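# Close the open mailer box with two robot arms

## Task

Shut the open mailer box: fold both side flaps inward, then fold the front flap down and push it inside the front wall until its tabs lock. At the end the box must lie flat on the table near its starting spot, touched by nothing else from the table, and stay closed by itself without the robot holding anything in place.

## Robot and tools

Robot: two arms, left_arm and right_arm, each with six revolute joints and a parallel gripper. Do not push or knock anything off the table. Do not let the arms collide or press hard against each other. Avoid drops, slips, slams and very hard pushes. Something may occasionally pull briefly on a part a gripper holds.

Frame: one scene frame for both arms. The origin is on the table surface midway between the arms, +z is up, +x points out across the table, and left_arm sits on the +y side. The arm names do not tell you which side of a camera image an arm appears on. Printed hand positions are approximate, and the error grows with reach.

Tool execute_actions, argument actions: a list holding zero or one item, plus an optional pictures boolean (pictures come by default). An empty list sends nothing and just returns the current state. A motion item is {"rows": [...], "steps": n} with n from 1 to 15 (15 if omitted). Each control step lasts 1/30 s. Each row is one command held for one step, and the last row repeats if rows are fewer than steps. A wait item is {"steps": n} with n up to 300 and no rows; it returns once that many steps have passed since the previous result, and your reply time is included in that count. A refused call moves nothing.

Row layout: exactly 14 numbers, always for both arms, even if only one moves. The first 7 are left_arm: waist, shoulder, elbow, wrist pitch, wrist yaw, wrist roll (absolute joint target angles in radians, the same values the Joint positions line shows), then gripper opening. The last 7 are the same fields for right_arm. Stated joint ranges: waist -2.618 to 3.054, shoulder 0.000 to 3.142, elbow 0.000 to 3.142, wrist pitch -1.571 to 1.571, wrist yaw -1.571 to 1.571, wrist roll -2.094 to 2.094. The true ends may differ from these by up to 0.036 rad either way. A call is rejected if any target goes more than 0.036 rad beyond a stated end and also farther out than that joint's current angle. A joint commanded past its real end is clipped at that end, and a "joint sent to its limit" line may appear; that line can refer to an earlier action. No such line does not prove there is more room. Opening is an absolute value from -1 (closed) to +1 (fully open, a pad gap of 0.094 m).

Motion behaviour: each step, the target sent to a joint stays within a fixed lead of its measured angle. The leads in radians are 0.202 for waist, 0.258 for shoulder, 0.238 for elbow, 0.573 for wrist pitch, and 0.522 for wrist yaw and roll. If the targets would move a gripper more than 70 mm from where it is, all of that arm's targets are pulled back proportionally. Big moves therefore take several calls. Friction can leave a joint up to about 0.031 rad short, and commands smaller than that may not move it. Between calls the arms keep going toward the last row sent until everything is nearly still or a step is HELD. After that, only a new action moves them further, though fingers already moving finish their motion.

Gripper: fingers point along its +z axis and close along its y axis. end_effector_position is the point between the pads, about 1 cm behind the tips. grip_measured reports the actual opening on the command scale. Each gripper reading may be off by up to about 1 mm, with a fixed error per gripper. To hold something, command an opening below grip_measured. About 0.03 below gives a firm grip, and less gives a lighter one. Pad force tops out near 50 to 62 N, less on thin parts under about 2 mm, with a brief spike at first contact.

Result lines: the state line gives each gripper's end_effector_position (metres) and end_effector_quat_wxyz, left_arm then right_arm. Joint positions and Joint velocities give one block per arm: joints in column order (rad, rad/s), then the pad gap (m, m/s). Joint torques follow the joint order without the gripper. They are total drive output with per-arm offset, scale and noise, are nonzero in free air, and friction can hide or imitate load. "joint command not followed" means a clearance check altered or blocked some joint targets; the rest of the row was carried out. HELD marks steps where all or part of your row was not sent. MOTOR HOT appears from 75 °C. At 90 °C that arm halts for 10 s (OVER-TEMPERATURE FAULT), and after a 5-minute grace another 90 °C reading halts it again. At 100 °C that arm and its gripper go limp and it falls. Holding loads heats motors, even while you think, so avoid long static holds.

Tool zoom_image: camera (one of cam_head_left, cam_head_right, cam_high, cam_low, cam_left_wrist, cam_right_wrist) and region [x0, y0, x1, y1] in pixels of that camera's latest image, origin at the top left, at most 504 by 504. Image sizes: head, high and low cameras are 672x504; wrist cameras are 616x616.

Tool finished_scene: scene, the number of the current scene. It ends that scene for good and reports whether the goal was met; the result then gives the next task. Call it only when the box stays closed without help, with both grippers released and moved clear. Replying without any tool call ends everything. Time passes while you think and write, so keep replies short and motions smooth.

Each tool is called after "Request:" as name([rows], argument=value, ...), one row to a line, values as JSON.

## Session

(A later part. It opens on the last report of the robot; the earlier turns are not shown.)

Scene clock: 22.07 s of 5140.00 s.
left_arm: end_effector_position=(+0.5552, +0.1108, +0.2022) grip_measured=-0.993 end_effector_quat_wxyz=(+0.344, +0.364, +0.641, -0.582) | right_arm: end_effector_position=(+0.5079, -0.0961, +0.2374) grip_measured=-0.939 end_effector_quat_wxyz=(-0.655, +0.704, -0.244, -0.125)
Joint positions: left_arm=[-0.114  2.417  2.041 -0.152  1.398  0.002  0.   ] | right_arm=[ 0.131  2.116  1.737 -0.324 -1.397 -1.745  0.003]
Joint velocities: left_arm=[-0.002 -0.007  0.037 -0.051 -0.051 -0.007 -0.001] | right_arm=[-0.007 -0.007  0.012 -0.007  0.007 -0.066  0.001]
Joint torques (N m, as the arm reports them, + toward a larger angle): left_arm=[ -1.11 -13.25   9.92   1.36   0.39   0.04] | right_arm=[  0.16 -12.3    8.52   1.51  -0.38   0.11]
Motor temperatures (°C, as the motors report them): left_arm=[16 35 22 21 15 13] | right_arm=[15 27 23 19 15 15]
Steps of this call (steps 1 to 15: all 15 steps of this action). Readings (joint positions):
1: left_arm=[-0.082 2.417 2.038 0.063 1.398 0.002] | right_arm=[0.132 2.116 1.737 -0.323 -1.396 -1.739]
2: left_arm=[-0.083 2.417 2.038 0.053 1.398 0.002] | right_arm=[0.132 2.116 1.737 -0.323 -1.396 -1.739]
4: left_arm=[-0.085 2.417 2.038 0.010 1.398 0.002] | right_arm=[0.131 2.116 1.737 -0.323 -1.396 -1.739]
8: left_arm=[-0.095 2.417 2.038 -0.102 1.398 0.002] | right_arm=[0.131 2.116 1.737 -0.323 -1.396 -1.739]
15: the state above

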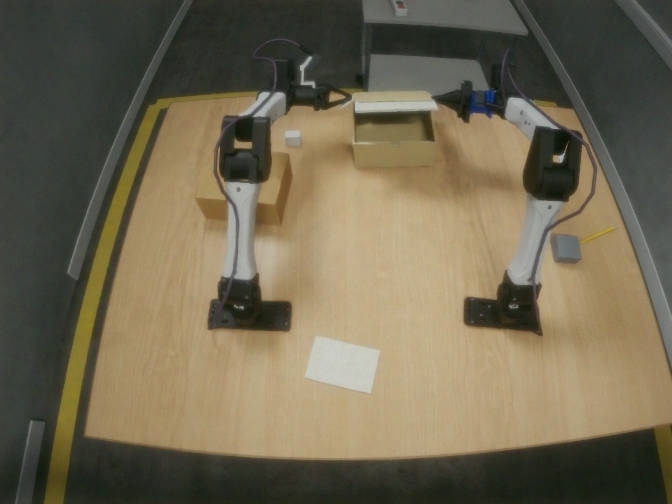

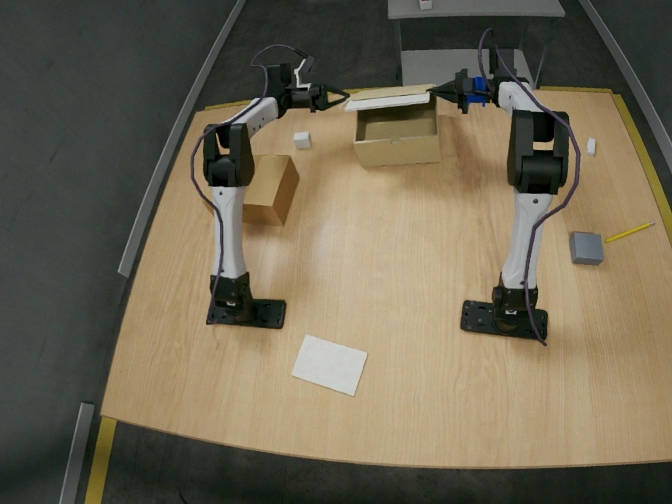

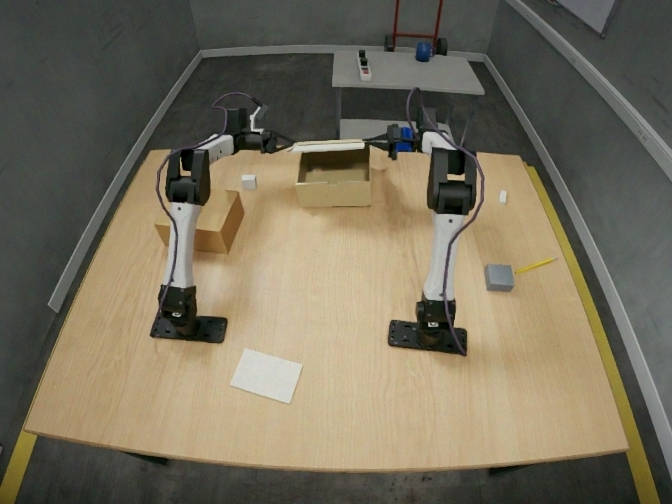

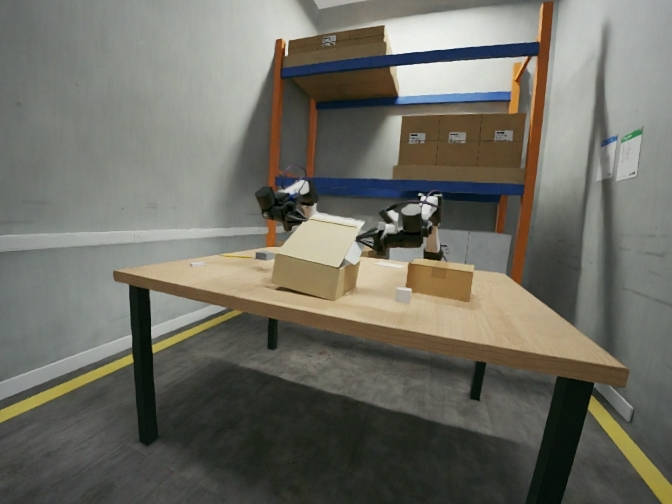

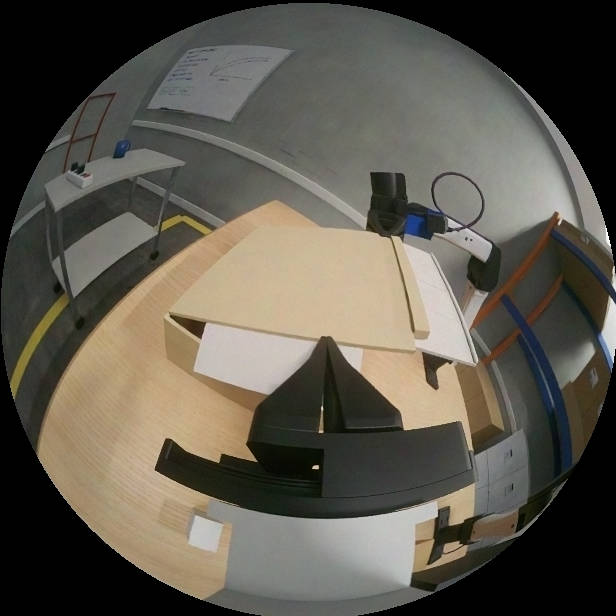

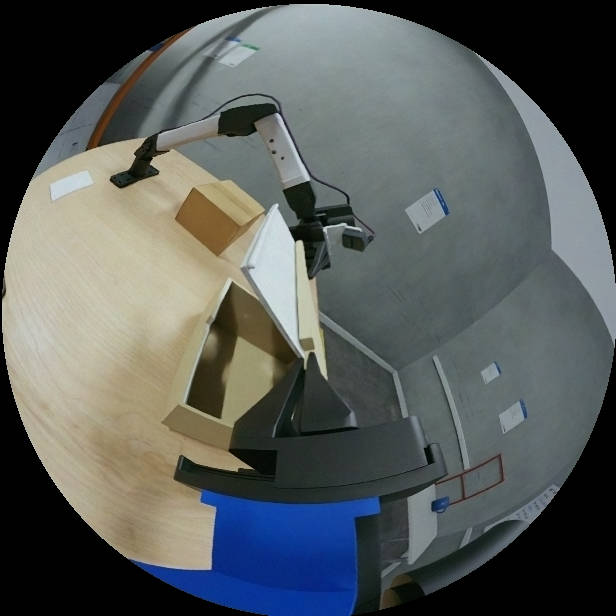

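Request:
execute_actions([
  {"rows":[[-0.09,2.43,2.05,-0.1,1.4,0,-1,0.13,2.12,1.73,-0.31,-1.4,-1.75,-1],[-0.065,2.43,2.05,-0.1,1.4,0,-1,0.13,2.12,1.73,-0.31,-1.4,-1.75,-1],[-0.065,2.43,2.05,-0.1,1.4,0,-1,0.13,2.12,1.73,-0.31,-1.4,-1.75,-1],[-0.065,2.43,2.05,-0.1,1.4,0,-1,0.13,2.12,1.73,-0.31,-1.4,-1.75,-1],[-0.065,2.43,2.05,-0.1,1.4,0,-1,0.13,2.12,1.73,-0.31,-1.4,-1.75,-1],[-0.065,2.43,2.05,-0.1,1.4,0,-1,0.13,2.12,1.73,-0.31,-1.4,-1.75,-1],[-0.065,2.43,2.05,-0.2,1.4,0,-1,0.13,2.12,1.73,-0.31,-1.4,-1.75,-1],[-0.065,2.43,2.05,-0.25,1.4,0,-1,0.13,2.12,1.73,-0.31,-1.4,-1.75,-1],[-0.07,2.43,2.05,-0.3,1.4,0,-1,0.13,2.12,1.73,-0.31,-1.4,-1.75,-1],[-0.08,2.43,2.05,-0.33,1.4,0,-1,0.13,2.12,1.73,-0.31,-1.4,-1.75,-1]],"steps":15},
])

Request:
zoom_image(camera="cam_head_left", region=[280, 60, 480, 210])

Scene clock: 23.87 s of 5140.00 s.
left_arm: end_effector_position=(+0.5582, +0.1345, +0.1923) grip_measured=-0.993 end_effector_quat_wxyz=(+0.315, +0.317, +0.672, -0.591) | right_arm: end_effector_position=(+0.5078, -0.0961, +0.2375) grip_measured=-0.939 end_effector_quat_wxyz=(-0.655, +0.705, -0.243, -0.124)
Joint positions: left_arm=[-0.071  2.417  2.043 -0.275  1.398  0.002  0.   ] | right_arm=[ 0.131  2.116  1.737 -0.324 -1.398 -1.746  0.003]
Joint velocities: left_arm=[-0.046  0.002  0.017 -0.256 -0.037 -0.007 -0.   ] | right_arm=[ 0.002 -0.007 -0.002 -0.007 -0.037 -0.095 -0.   ]
Joint torques (N m, as the arm reports them, + toward a larger angle): left_arm=[ -0.33 -13.25   9.75   1.46   0.43   0.05] | right_arm=[  0.24 -12.27   8.63   1.51  -0.41   0.13]
Motor temperatures (°C, as the motors report them): left_arm=[16 36 22 21 15 13] | right_arm=[15 28 23 19 15 15]
Steps of this call (steps 1 to 15: the robot went on to your last target; steps 16 to 39: nothing new was sent; steps 40 to 54: all 15 steps of this action). Readings (joint positions):
40: left_arm=[-0.111 2.417 2.043 -0.151 1.398 0.002] | right_arm=[0.131 2.116 1.737 -0.324 -1.398 -1.746]
41: left_arm=[-0.107 2.417 2.043 -0.142 1.398 0.002] | right_arm=[0.131 2.116 1.737 -0.324 -1.398 -1.746]
43: left_arm=[-0.093 2.417 2.043 -0.130 1.398 0.002] | right_arm=[0.131 2.116 1.737 -0.324 -1.398 -1.746]
47: left_arm=[-0.065 2.417 2.043 -0.146 1.398 0.002] | right_arm=[0.131 2.116 1.737 -0.324 -1.398 -1.746]
54: the state above

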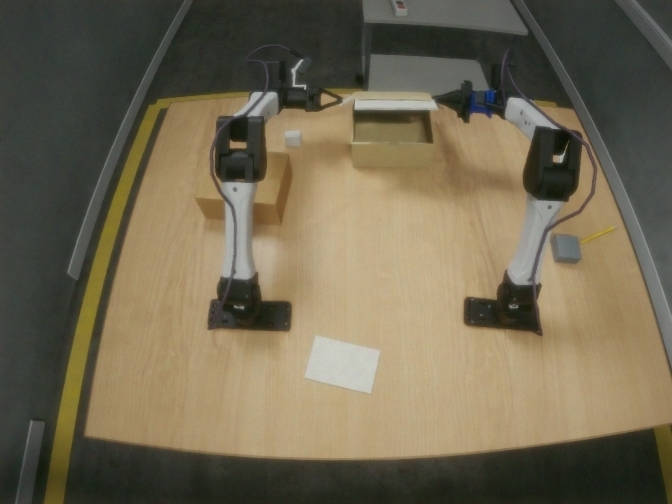

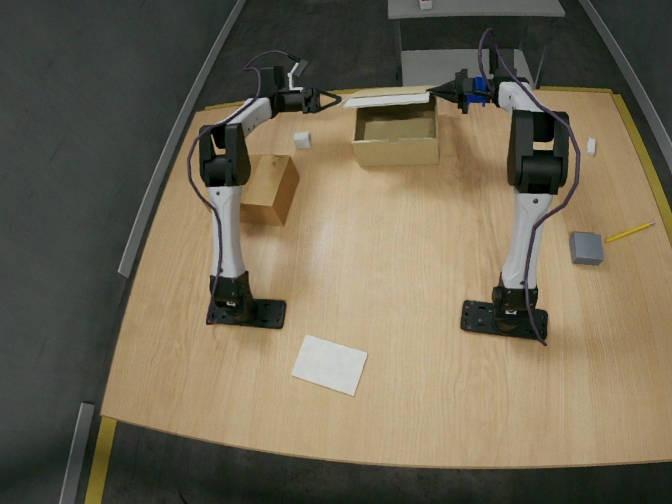

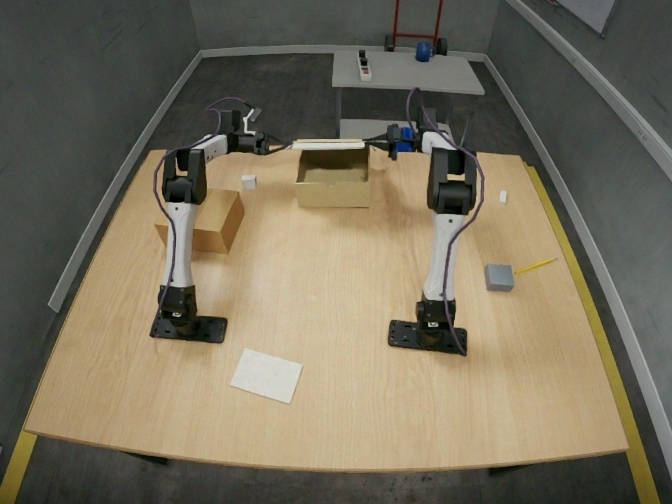

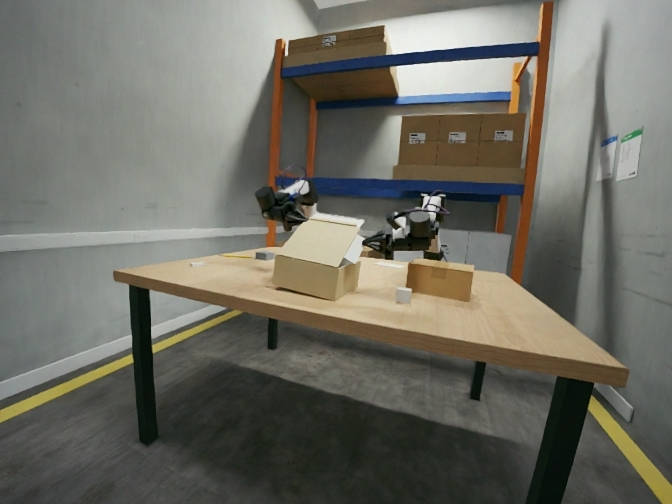

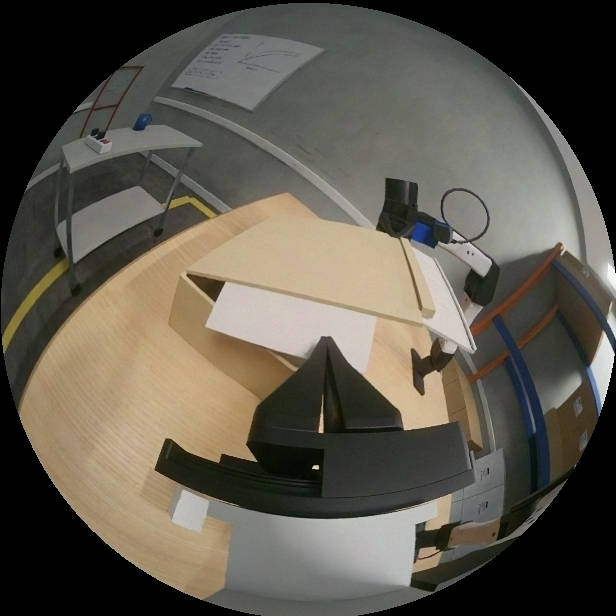

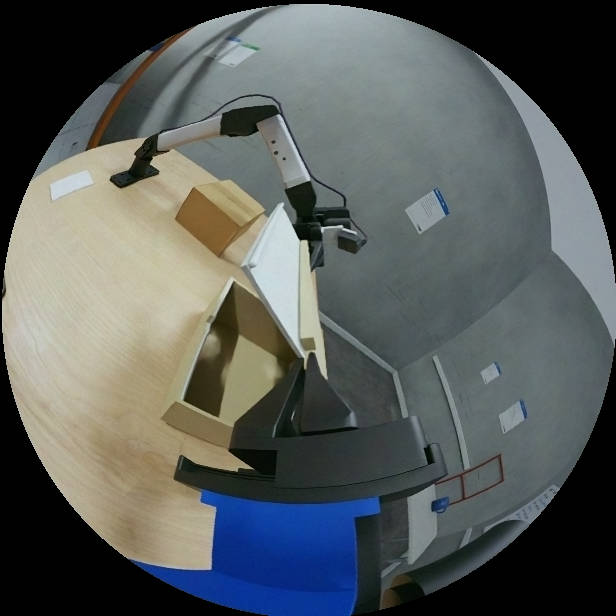

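Region (280, 60, 480, 210) of cam_head_left's 672x504 image, scaled by 2.520, with more detail than that image has; it fills the top 378 rows of this view, and the rest is white.

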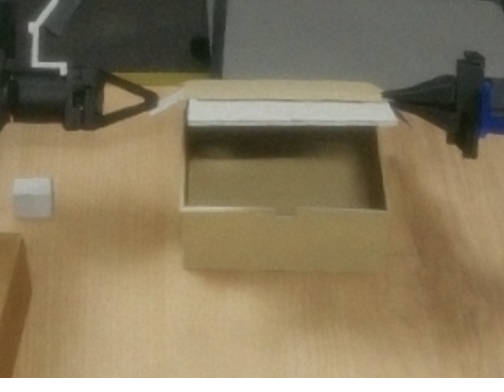

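Request:
execute_actions([
  {"rows":[[-0.09,2.43,2.05,-0.36,1.4,0,-1,0.13,2.12,1.73,-0.31,-1.4,-1.75,-1],[-0.1,2.43,2.05,-0.38,1.4,0,-1,0.13,2.12,1.73,-0.31,-1.4,-1.75,-1],[-0.11,2.43,2.05,-0.4,1.4,0,-1,0.13,2.12,1.73,-0.31,-1.4,-1.75,-1],[-0.12,2.43,2.05,-0.4,1.4,0,-1,0.13,2.12,1.73,-0.31,-1.4,-1.75,-1],[-0.13,2.43,2.05,-0.4,1.4,0,-1,0.13,2.12,1.73,-0.31,-1.4,-1.75,-1],[-0.14,2.43,2.05,-0.4,1.4,0,-1,0.13,2.12,1.73,-0.31,-1.4,-1.75,-1]],"steps":15},
])

Request:
zoom_image(camera="cam_head_left", region=[280, 60, 480, 210])

Scene clock: 25.57 s of 5140.00 s.
left_arm: end_effector_position=(+0.5441, +0.1143, +0.1853) grip_measured=-0.993 end_effector_quat_wxyz=(+0.274, +0.307, +0.681, -0.605) | right_arm: end_effector_position=(+0.5084, -0.1005, +0.2383) grip_measured=-0.939 end_effector_quat_wxyz=(-0.657, +0.703, -0.244, -0.123)
Joint positions: left_arm=[-0.11   2.417  2.043 -0.358  1.395  0.002  0.   ] | right_arm=[ 0.121  2.116  1.737 -0.324 -1.405 -1.748  0.003]
Joint velocities: left_arm=[ 0.002  0.002 -0.002 -0.007  0.022 -0.037  0.001] | right_arm=[ 0.002  0.007 -0.007 -0.037  0.037  0.007 -0.001]
Joint torques (N m, as the arm reports them, + toward a larger angle): left_arm=[ -2.42 -13.12   9.71   1.21   0.53   0.05] | right_arm=[  0.74 -12.22   8.58   1.5   -0.35   0.18]
Motor temperatures (°C, as the motors report them): left_arm=[16 37 23 21 15 13] | right_arm=[15 28 23 19 15 15]
Steps of this call (steps 1 to 30: the robot went on to your last target; steps 31 to 36: nothing new was sent; steps 37 to 51: all 15 steps of this action). Readings (joint positions):
37: left_arm=[-0.072 2.417 2.043 -0.304 1.398 0.002] | right_arm=[0.131 2.116 1.737 -0.324 -1.398 -1.746]
38: left_arm=[-0.073 2.417 2.043 -0.311 1.398 0.002] | right_arm=[0.131 2.116 1.737 -0.324 -1.398 -1.746]
40: left_arm=[-0.078 2.417 2.043 -0.330 1.398 0.002] | right_arm=[0.131 2.116 1.737 -0.324 -1.398 -1.746]
44: left_arm=[-0.100 2.417 2.043 -0.348 1.397 0.002] | right_arm=[0.129 2.116 1.737 -0.324 -1.400 -1.747]
51: the state above

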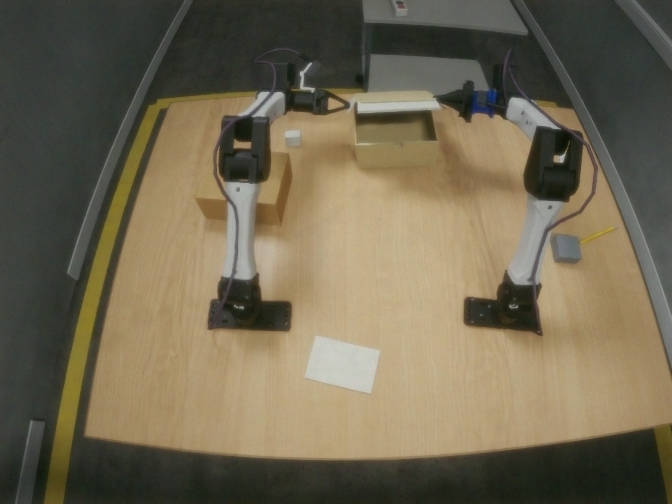

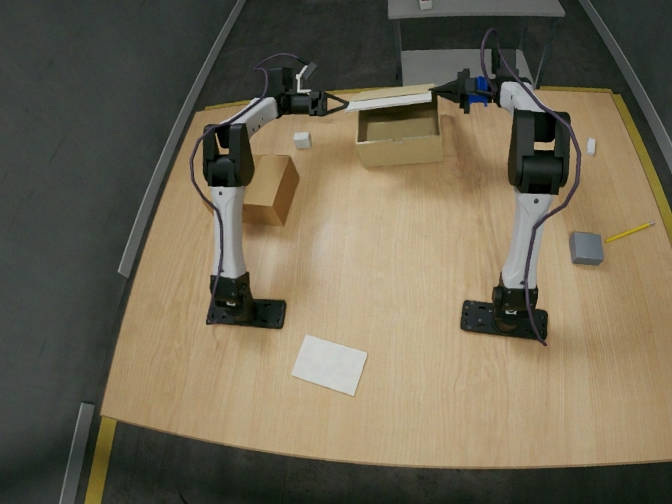

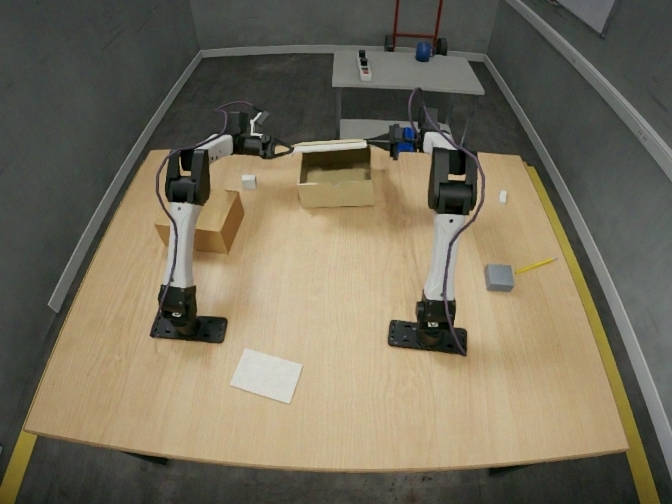

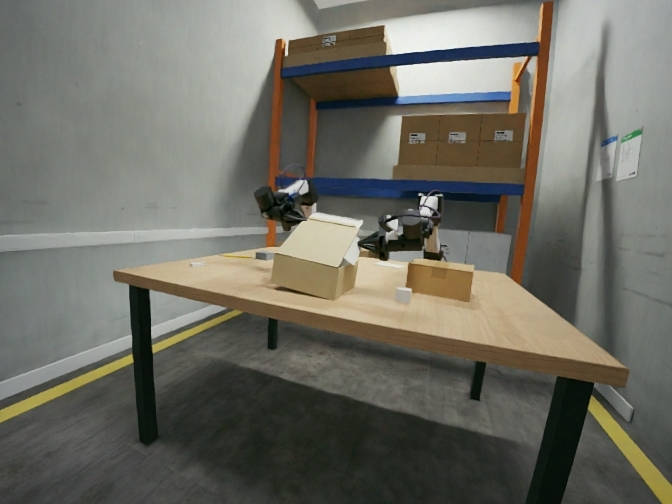

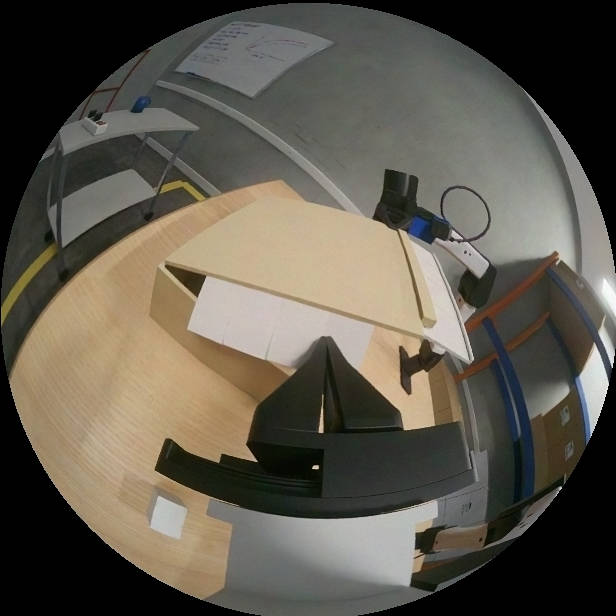

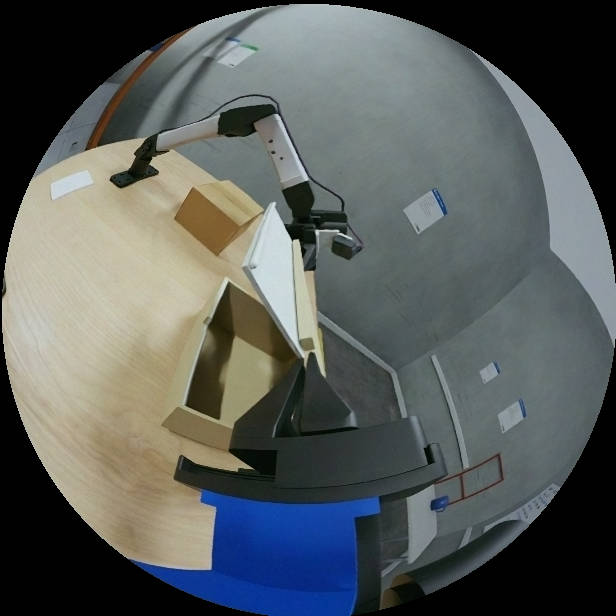

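Region (280, 60, 480, 210) of cam_head_left's 672x504 image, scaled by 2.520, with more detail than that image has; it fills the top 378 rows of this view, and the rest is white.

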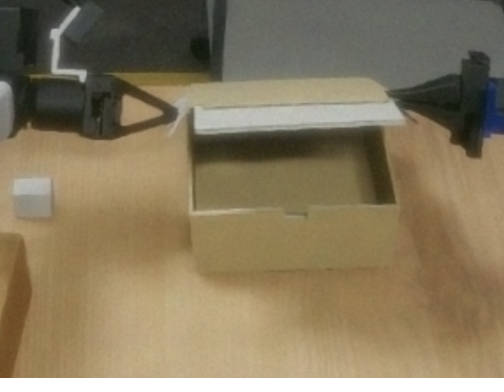

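Request:
execute_actions([
  {"rows":[[-0.08,2.43,2.05,-0.4,1.4,0,-1,0.13,2.12,1.73,-0.31,-1.4,-1.75,-1],[-0.04,2.43,2.05,-0.4,1.4,0,-1,0.13,2.12,1.73,-0.31,-1.4,-1.75,-1],[0,2.43,2.05,-0.4,1.4,0,-1,0.13,2.12,1.73,-0.31,-1.4,-1.75,-1],[0.03,2.43,2.05,-0.4,1.4,0,-1,0.13,2.12,1.73,-0.31,-1.4,-1.75,-0.88],[0.03,2.43,2.05,-0.4,1.4,0,-1,0.13,2.12,1.73,-0.31,-1.4,-1.75,-0.8],[0.03,2.43,2.05,-0.4,1.4,0,-1,0.13,2.12,1.73,-0.31,-1.4,-1.75,-0.8],[0.03,2.43,2.05,-0.4,1.4,0,-1,0.14,2.12,1.73,-0.31,-1.4,-1.75,-0.8],[0.03,2.43,2.05,-0.4,1.4,0,-1,0.15,2.12,1.73,-0.31,-1.4,-1.75,-0.8],[0.03,2.43,2.05,-0.4,1.4,0,-1,0.15,2.12,1.73,-0.31,-1.4,-1.75,-0.8],[0.03,2.43,2.05,-0.4,1.4,0,-1,0.15,2.12,1.73,-0.31,-1.4,-1.75,-0.8],[0.03,2.43,2.05,-0.4,1.4,0,-1,0.15,2.12,1.73,-0.31,-1.4,-1.75,-0.8],[0.03,2.43,2.05,-0.4,1.4,0,-1,0.15,2.12,1.73,-0.31,-1.4,-1.75,-1]],"steps":15},
], pictures=false)

Request:
execute_actions([
  {"rows":[[0.03,2.4,2.02,-0.4,1.4,0,-1,0.15,2.11,1.73,-0.31,-1.4,-1.7,-1],[0.03,2.38,1.98,-0.4,1.4,0,-1,0.15,2.1,1.73,-0.31,-1.4,-1.64,-1],[0.03,2.35,1.94,-0.4,1.4,0,-1,0.15,2.09,1.73,-0.31,-1.4,-1.58,-1],[0.03,2.33,1.9,-0.4,1.4,0,-1,0.15,2.08,1.73,-0.31,-1.4,-1.52,-1],[0.03,2.31,1.86,-0.4,1.4,0,-1,0.15,2.07,1.73,-0.31,-1.4,-1.46,-1],[0.03,2.29,1.82,-0.4,1.4,0,-1,0.15,2.06,1.73,-0.31,-1.4,-1.4,-1],[0.03,2.28,1.8,-0.4,1.4,0,-1,0.15,2.05,1.73,-0.31,-1.4,-1.34,-1],[0.03,2.28,1.8,-0.4,1.4,0,-1,0.15,2.045,1.73,-0.31,-1.4,-1.28,-1],[0.03,2.28,1.8,-0.4,1.4,0,-1,0.15,2.04,1.73,-0.31,-1.4,-1.22,-1],[0.03,2.28,1.8,-0.4,1.4,0,-1,0.15,2.03,1.73,-0.31,-1.4,-1.17,-1]],"steps":15},
], pictures=false)

Request:
execute_actions([
  {"steps":10},
])

Scene clock: 27.90 s of 5140.00 s.
left_arm: end_effector_position=(+0.5733, +0.1983, +0.1836) grip_measured=-0.993 end_effector_quat_wxyz=(+0.313, +0.246, +0.707, -0.585) | right_arm: end_effector_position=(+0.5053, -0.0886, +0.2373) grip_measured=-0.945 end_effector_quat_wxyz=(-0.654, +0.706, -0.238, -0.129)
Joint positions: left_arm=[ 0.047  2.417  2.043 -0.381  1.395  0.002  0.   ] | right_arm=[ 0.146  2.116  1.737 -0.324 -1.398 -1.747  0.003]
Joint velocities: left_arm=[-0.159 -0.002 -0.007  0.037 -0.037 -0.022 -0.   ] | right_arm=[ 0.002 -0.022 -0.022  0.007  0.051  0.022  0.001]
Joint torques (N m, as the arm reports them, + toward a larger angle): left_arm=[ -0.21 -13.2    9.68   1.41   0.51   0.05] | right_arm=[  0.54 -12.54   8.59   1.53  -0.54   0.14]
Motor temperatures (°C, as the motors report them): left_arm=[16 37 23 21 15 13] | right_arm=[15 29 23 19 15 15]
Steps of this call (steps 1 to 15: the robot went on to your last target; steps 16 to 55: nothing new was sent; steps 56 to 70: all 15 steps of this action). Readings (joint positions):
56: left_arm=[-0.107 2.417 2.043 -0.361 1.395 0.002] | right_arm=[0.121 2.116 1.737 -0.324 -1.406 -1.749]
57: left_arm=[-0.100 2.417 2.043 -0.362 1.395 0.002] | right_arm=[0.121 2.116 1.737 -0.324 -1.406 -1.749]
59: left_arm=[-0.067 2.417 2.043 -0.369 1.395 0.002] | right_arm=[0.122 2.116 1.737 -0.324 -1.402 -1.748]
63: left_arm=[0.031 2.417 2.043 -0.376 1.395 0.002] | right_arm=[0.124 2.116 1.737 -0.324 -1.400 -1.748]
70: the state above

Scene clock: 28.40 s of 5140.00 s.
left_arm: end_effector_position=(+0.5343, +0.1892, +0.1724) grip_measured=-0.993 end_effector_quat_wxyz=(+0.267, +0.217, +0.721, -0.602) | right_arm: end_effector_position=(+0.4950, -0.0885, +0.2728) grip_measured=-0.946 end_effector_quat_wxyz=(-0.618, +0.637, -0.380, -0.260)
Joint positions: left_arm=[ 0.031  2.294  1.817 -0.392  1.395  0.002  0.   ] | right_arm=[ 0.146  2.04   1.737 -0.318 -1.397 -1.249  0.003]
Joint velocities: left_arm=[-0.007 -0.012  0.007  0.007 -0.066  0.081 -0.   ] | right_arm=[-0.002 -0.022 -0.012  0.007  0.051  0.491  0.001]
Joint torques (N m, as the arm reports them, + toward a larger angle): left_arm=[  0.32 -14.32   7.15   1.4    0.55   0.06] | right_arm=[  0.51 -12.79   8.79   1.48  -0.39   0.23]
Motor temperatures (°C, as the motors report them): left_arm=[16 38 23 21 15 13] | right_arm=[15 29 23 19 15 15]
Steps of this call (steps 1 to 15: all 15 steps of this action). Readings (joint positions):
1: left_arm=[0.041 2.417 2.043 -0.382 1.395 0.002] | right_arm=[0.146 2.116 1.737 -0.324 -1.397 -1.741]
2: left_arm=[0.037 2.412 2.033 -0.380 1.395 0.002] | right_arm=[0.146 2.116 1.737 -0.324 -1.397 -1.724]
4: left_arm=[0.032 2.380 1.974 -0.381 1.395 0.002] | right_arm=[0.146 2.114 1.737 -0.323 -1.396 -1.667]
8: left_arm=[0.031 2.305 1.839 -0.390 1.395 0.002] | right_arm=[0.146 2.091 1.737 -0.322 -1.396 -1.496]
15: the state above

Scene clock: 28.73 s of 5140.00 s.
left_arm: end_effector_position=(+0.5343, +0.1892, +0.1724) grip_measured=-0.993 end_effector_quat_wxyz=(+0.267, +0.217, +0.721, -0.602) | right_arm: end_effector_position=(+0.4949, -0.0884, +0.2739) grip_measured=-0.946 end_effector_quat_wxyz=(-0.613, +0.628, -0.393, -0.276)
Joint positions: left_arm=[ 0.031  2.294  1.817 -0.392  1.395  0.002  0.   ] | right_arm=[ 0.146  2.04   1.737 -0.309 -1.401 -1.194  0.003]
Joint velocities: left_arm=[-0.002 -0.007  0.002 -0.007  0.007 -0.066 -0.   ] | right_arm=[ 0.002 -0.002 -0.007 -0.022  0.007  0.007  0.   ]
Joint torques (N m, as the arm reports them, + toward a larger angle): left_arm=[  0.32 -14.35   7.15   1.4    0.56   0.06] | right_arm=[  0.51 -12.87   8.72   1.41  -0.31   0.34]
Motor temperatures (°C, as the motors report them): left_arm=[16 38 23 21 15 13] | right_arm=[15 29 23 19 15 15]
Steps of this call (steps 1 to 10: the robot went on to your last target). Readings (joint positions):
1: left_arm=[0.031 2.294 1.817 -0.392 1.395 0.002] | right_arm=[0.146 2.040 1.737 -0.317 -1.397 -1.235]
2: left_arm=[0.031 2.294 1.817 -0.392 1.395 0.002] | right_arm=[0.146 2.040 1.737 -0.316 -1.397 -1.225]
4: left_arm=[0.031 2.294 1.817 -0.392 1.395 0.002] | right_arm=[0.146 2.040 1.737 -0.316 -1.399 -1.210]
8: left_arm=[0.031 2.294 1.817 -0.392 1.395 0.002] | right_arm=[0.146 2.040 1.737 -0.311 -1.400 -1.197]
10: the state above

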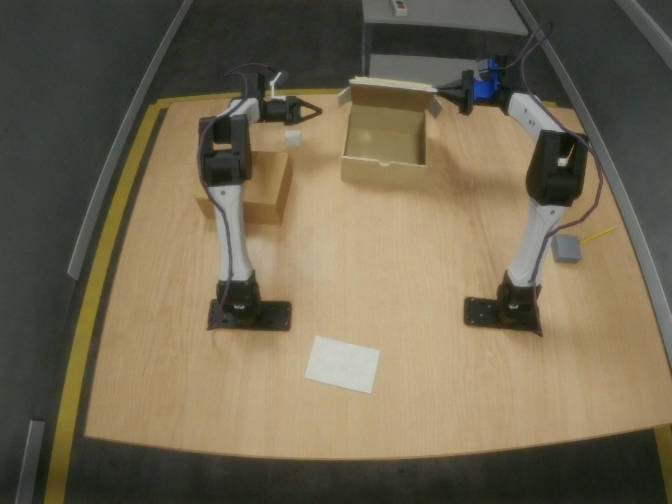

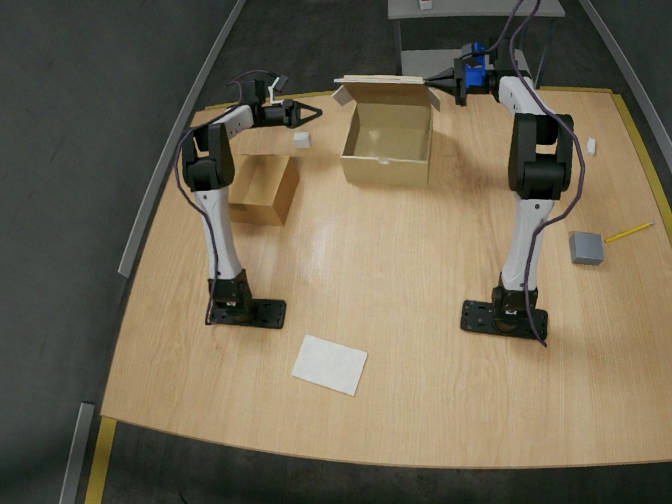

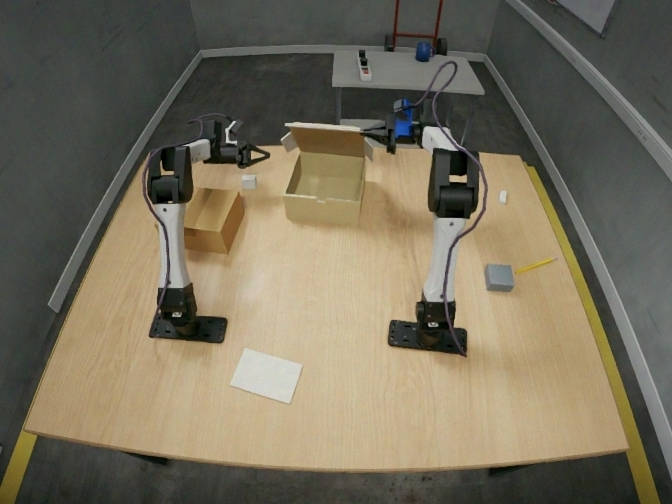

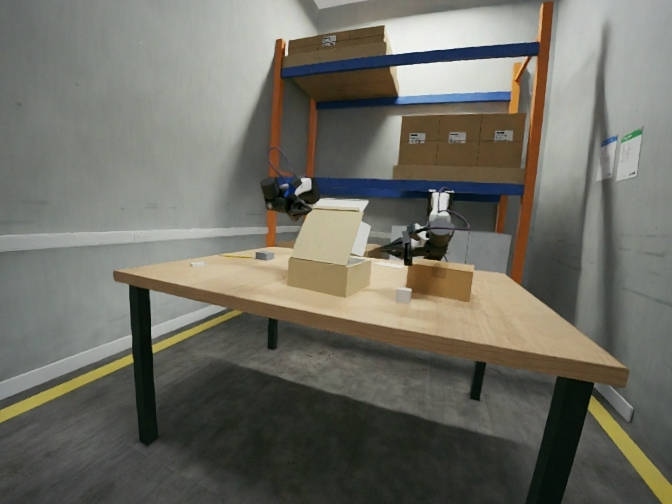

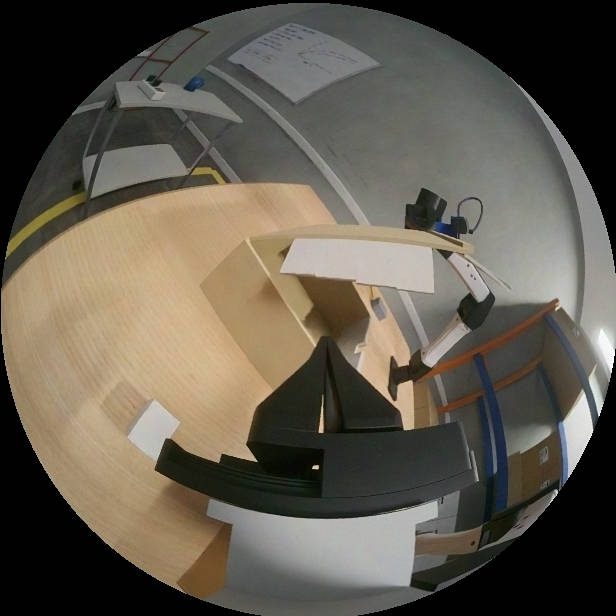

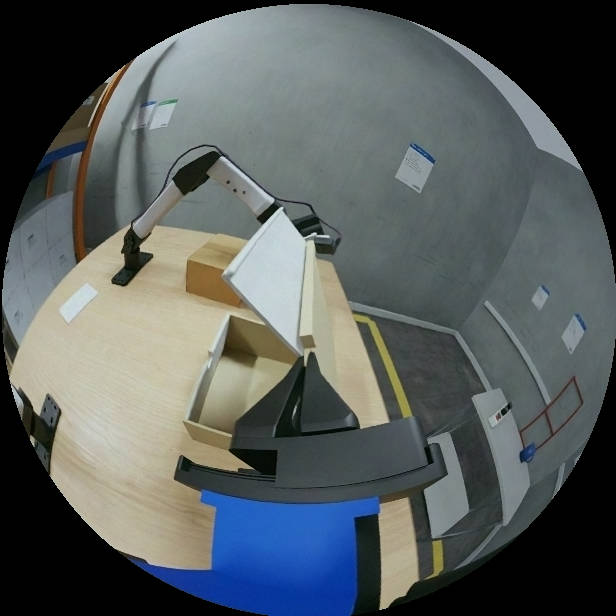

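Request:
execute_actions([
  {"rows":[[0.03,2.31,1.87,-0.35,1.4,-0.1,-0.7,0.15,2.03,1.73,-0.31,-1.4,-1.17,-1],[0.03,2.34,1.92,-0.3,1.4,-0.2,-0.4,0.15,2.03,1.73,-0.31,-1.4,-1.17,-1],[0.03,2.37,1.97,-0.25,1.4,-0.35,0,0.15,2.03,1.73,-0.31,-1.4,-1.17,-1],[0.03,2.4,2.02,-0.2,1.4,-0.35,0,0.15,2.03,1.73,-0.31,-1.4,-1.17,-1],[0.03,2.43,2.05,-0.2,1.4,-0.35,0,0.15,2.03,1.73,-0.31,-1.4,-1.17,-1],[0.03,2.43,2.05,-0.2,1.4,-0.35,0,0.15,2.03,1.73,-0.31,-1.4,-1.17,-1],[0.01,2.43,2.05,-0.2,1.4,-0.35,0,0.15,2.03,1.73,-0.31,-1.4,-1.17,-1],[-0.01,2.43,2.05,-0.2,1.4,-0.35,0,0.15,2.03,1.73,-0.31,-1.4,-1.17,-1],[-0.03,2.43,2.05,-0.2,1.4,-0.35,0,0.15,2.03,1.73,-0.31,-1.4,-1.17,-1],[-0.05,2.43,2.05,-0.2,1.4,-0.35,0,0.15,2.03,1.73,-0.31,-1.4,-1.17,-1]],"steps":15},
])

Request:
zoom_image(camera="cam_head_left", region=[280, 60, 480, 210])

Request:
zoom_image(camera="cam_low", region=[270, 180, 450, 310])

Scene clock: 30.73 s of 5140.00 s.
left_arm: end_effector_position=(+0.5642, +0.1435, +0.1986) grip_measured=-0.001 end_effector_quat_wxyz=(+0.239, +0.212, +0.710, -0.628) | right_arm: end_effector_position=(+0.4950, -0.0884, +0.2742) grip_measured=-0.946 end_effector_quat_wxyz=(-0.612, +0.627, -0.394, -0.277)
Joint positions: left_arm=[-0.054  2.41   2.038 -0.222  1.396 -0.33   0.047] | right_arm=[ 0.146  2.04   1.737 -0.307 -1.401 -1.188  0.003]
Joint velocities: left_arm=[-0.252  0.012 -0.007  0.007  0.037 -0.11   0.001] | right_arm=[-0.002 -0.002  0.017 -0.022  0.066  0.007  0.   ]
Joint torques (N m, as the arm reports them, + toward a larger angle): left_arm=[  2.08 -12.87  10.32   1.96   0.42   0.04] | right_arm=[  0.51 -12.87   8.75   1.44  -0.33   0.35]
Motor temperatures (°C, as the motors report them): left_arm=[16 39 23 21 15 13] | right_arm=[15 29 23 19 15 15]
Steps of this call (steps 1 to 30: the robot went on to your last target; steps 31 to 45: nothing new was sent; steps 46 to 60: all 15 steps of this action). Readings (joint positions):
46: left_arm=[0.031 2.296 1.823 -0.392 1.395 -0.014] | right_arm=[0.146 2.040 1.737 -0.307 -1.401 -1.188]
47: left_arm=[0.031 2.305 1.844 -0.389 1.396 -0.047] | right_arm=[0.146 2.040 1.737 -0.307 -1.401 -1.188]
49: left_arm=[0.031 2.343 1.926 -0.347 1.396 -0.151] | right_arm=[0.146 2.040 1.737 -0.307 -1.401 -1.188]
53: left_arm=[0.027 2.399 2.034 -0.254 1.396 -0.266] | right_arm=[0.146 2.040 1.737 -0.307 -1.401 -1.188]
60: the state above

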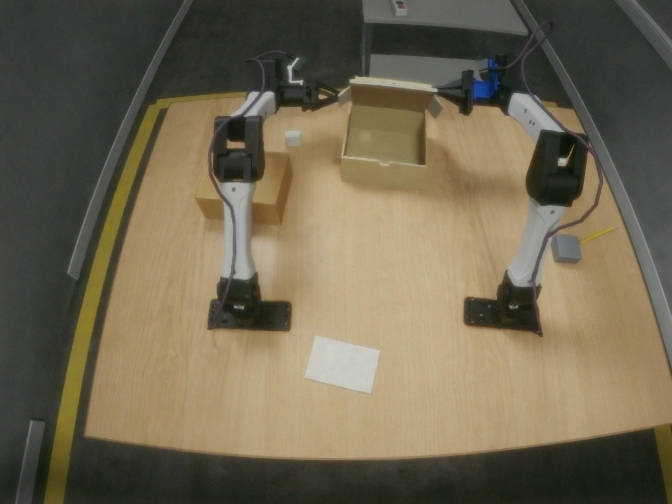

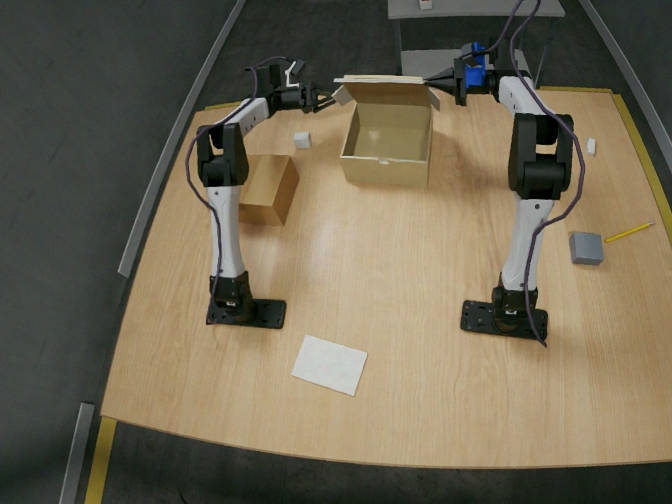

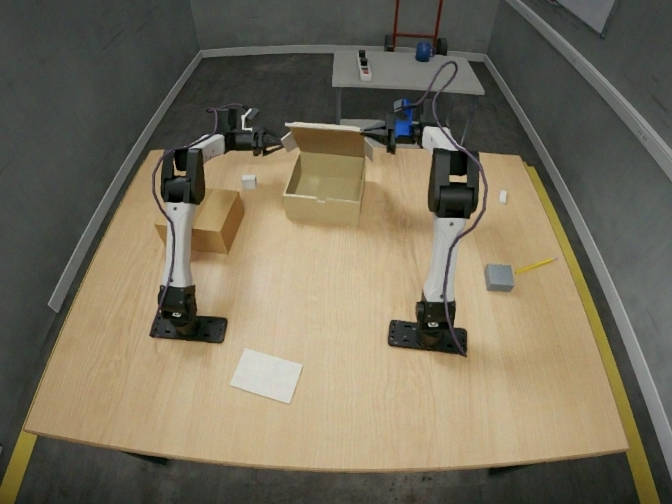

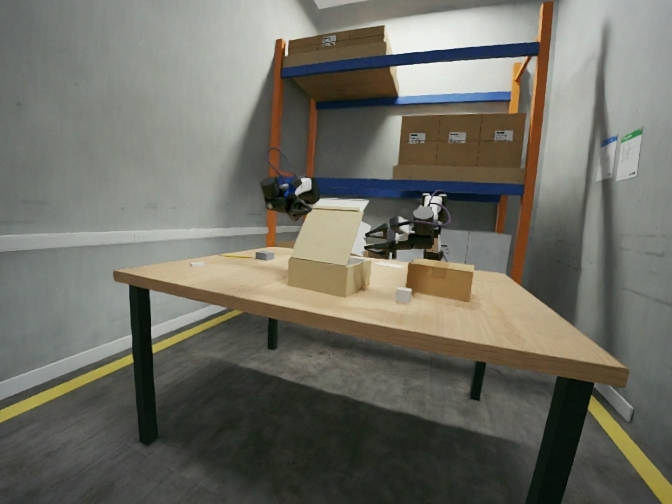

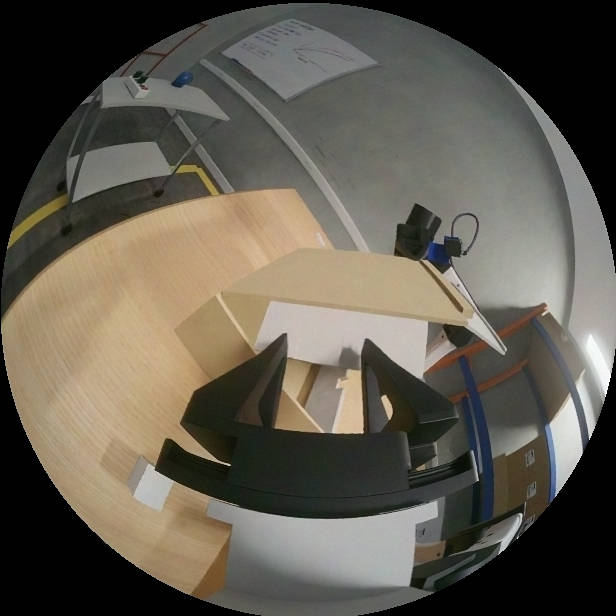

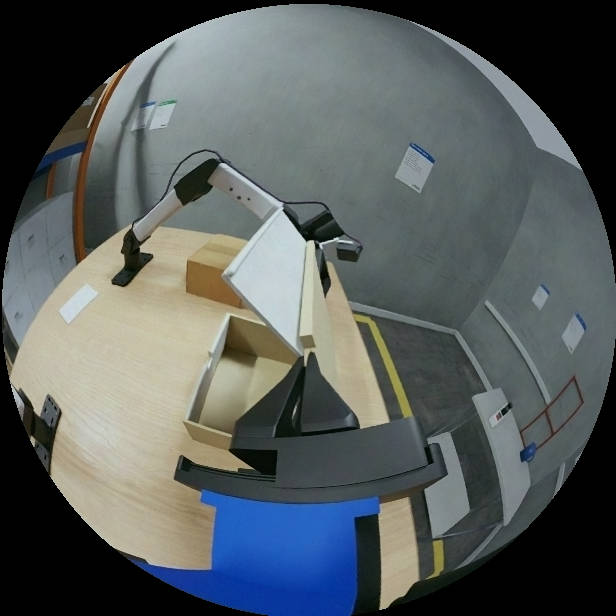

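Region (280, 60, 480, 210) of cam_head_left's 672x504 image, scaled by 2.520, with more detail than that image has; it fills the top 378 rows of this view, and the rest is white.

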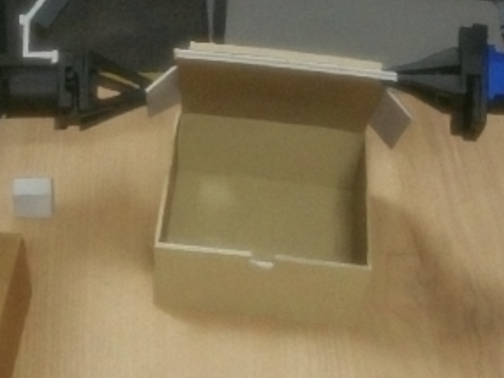

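Region (270, 180, 450, 310) of cam_low's 672x504 image, scaled by 2.800, with more detail than that image has.

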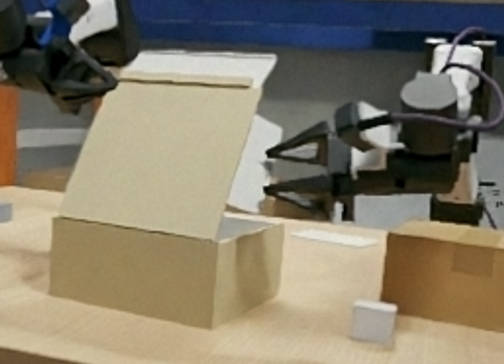

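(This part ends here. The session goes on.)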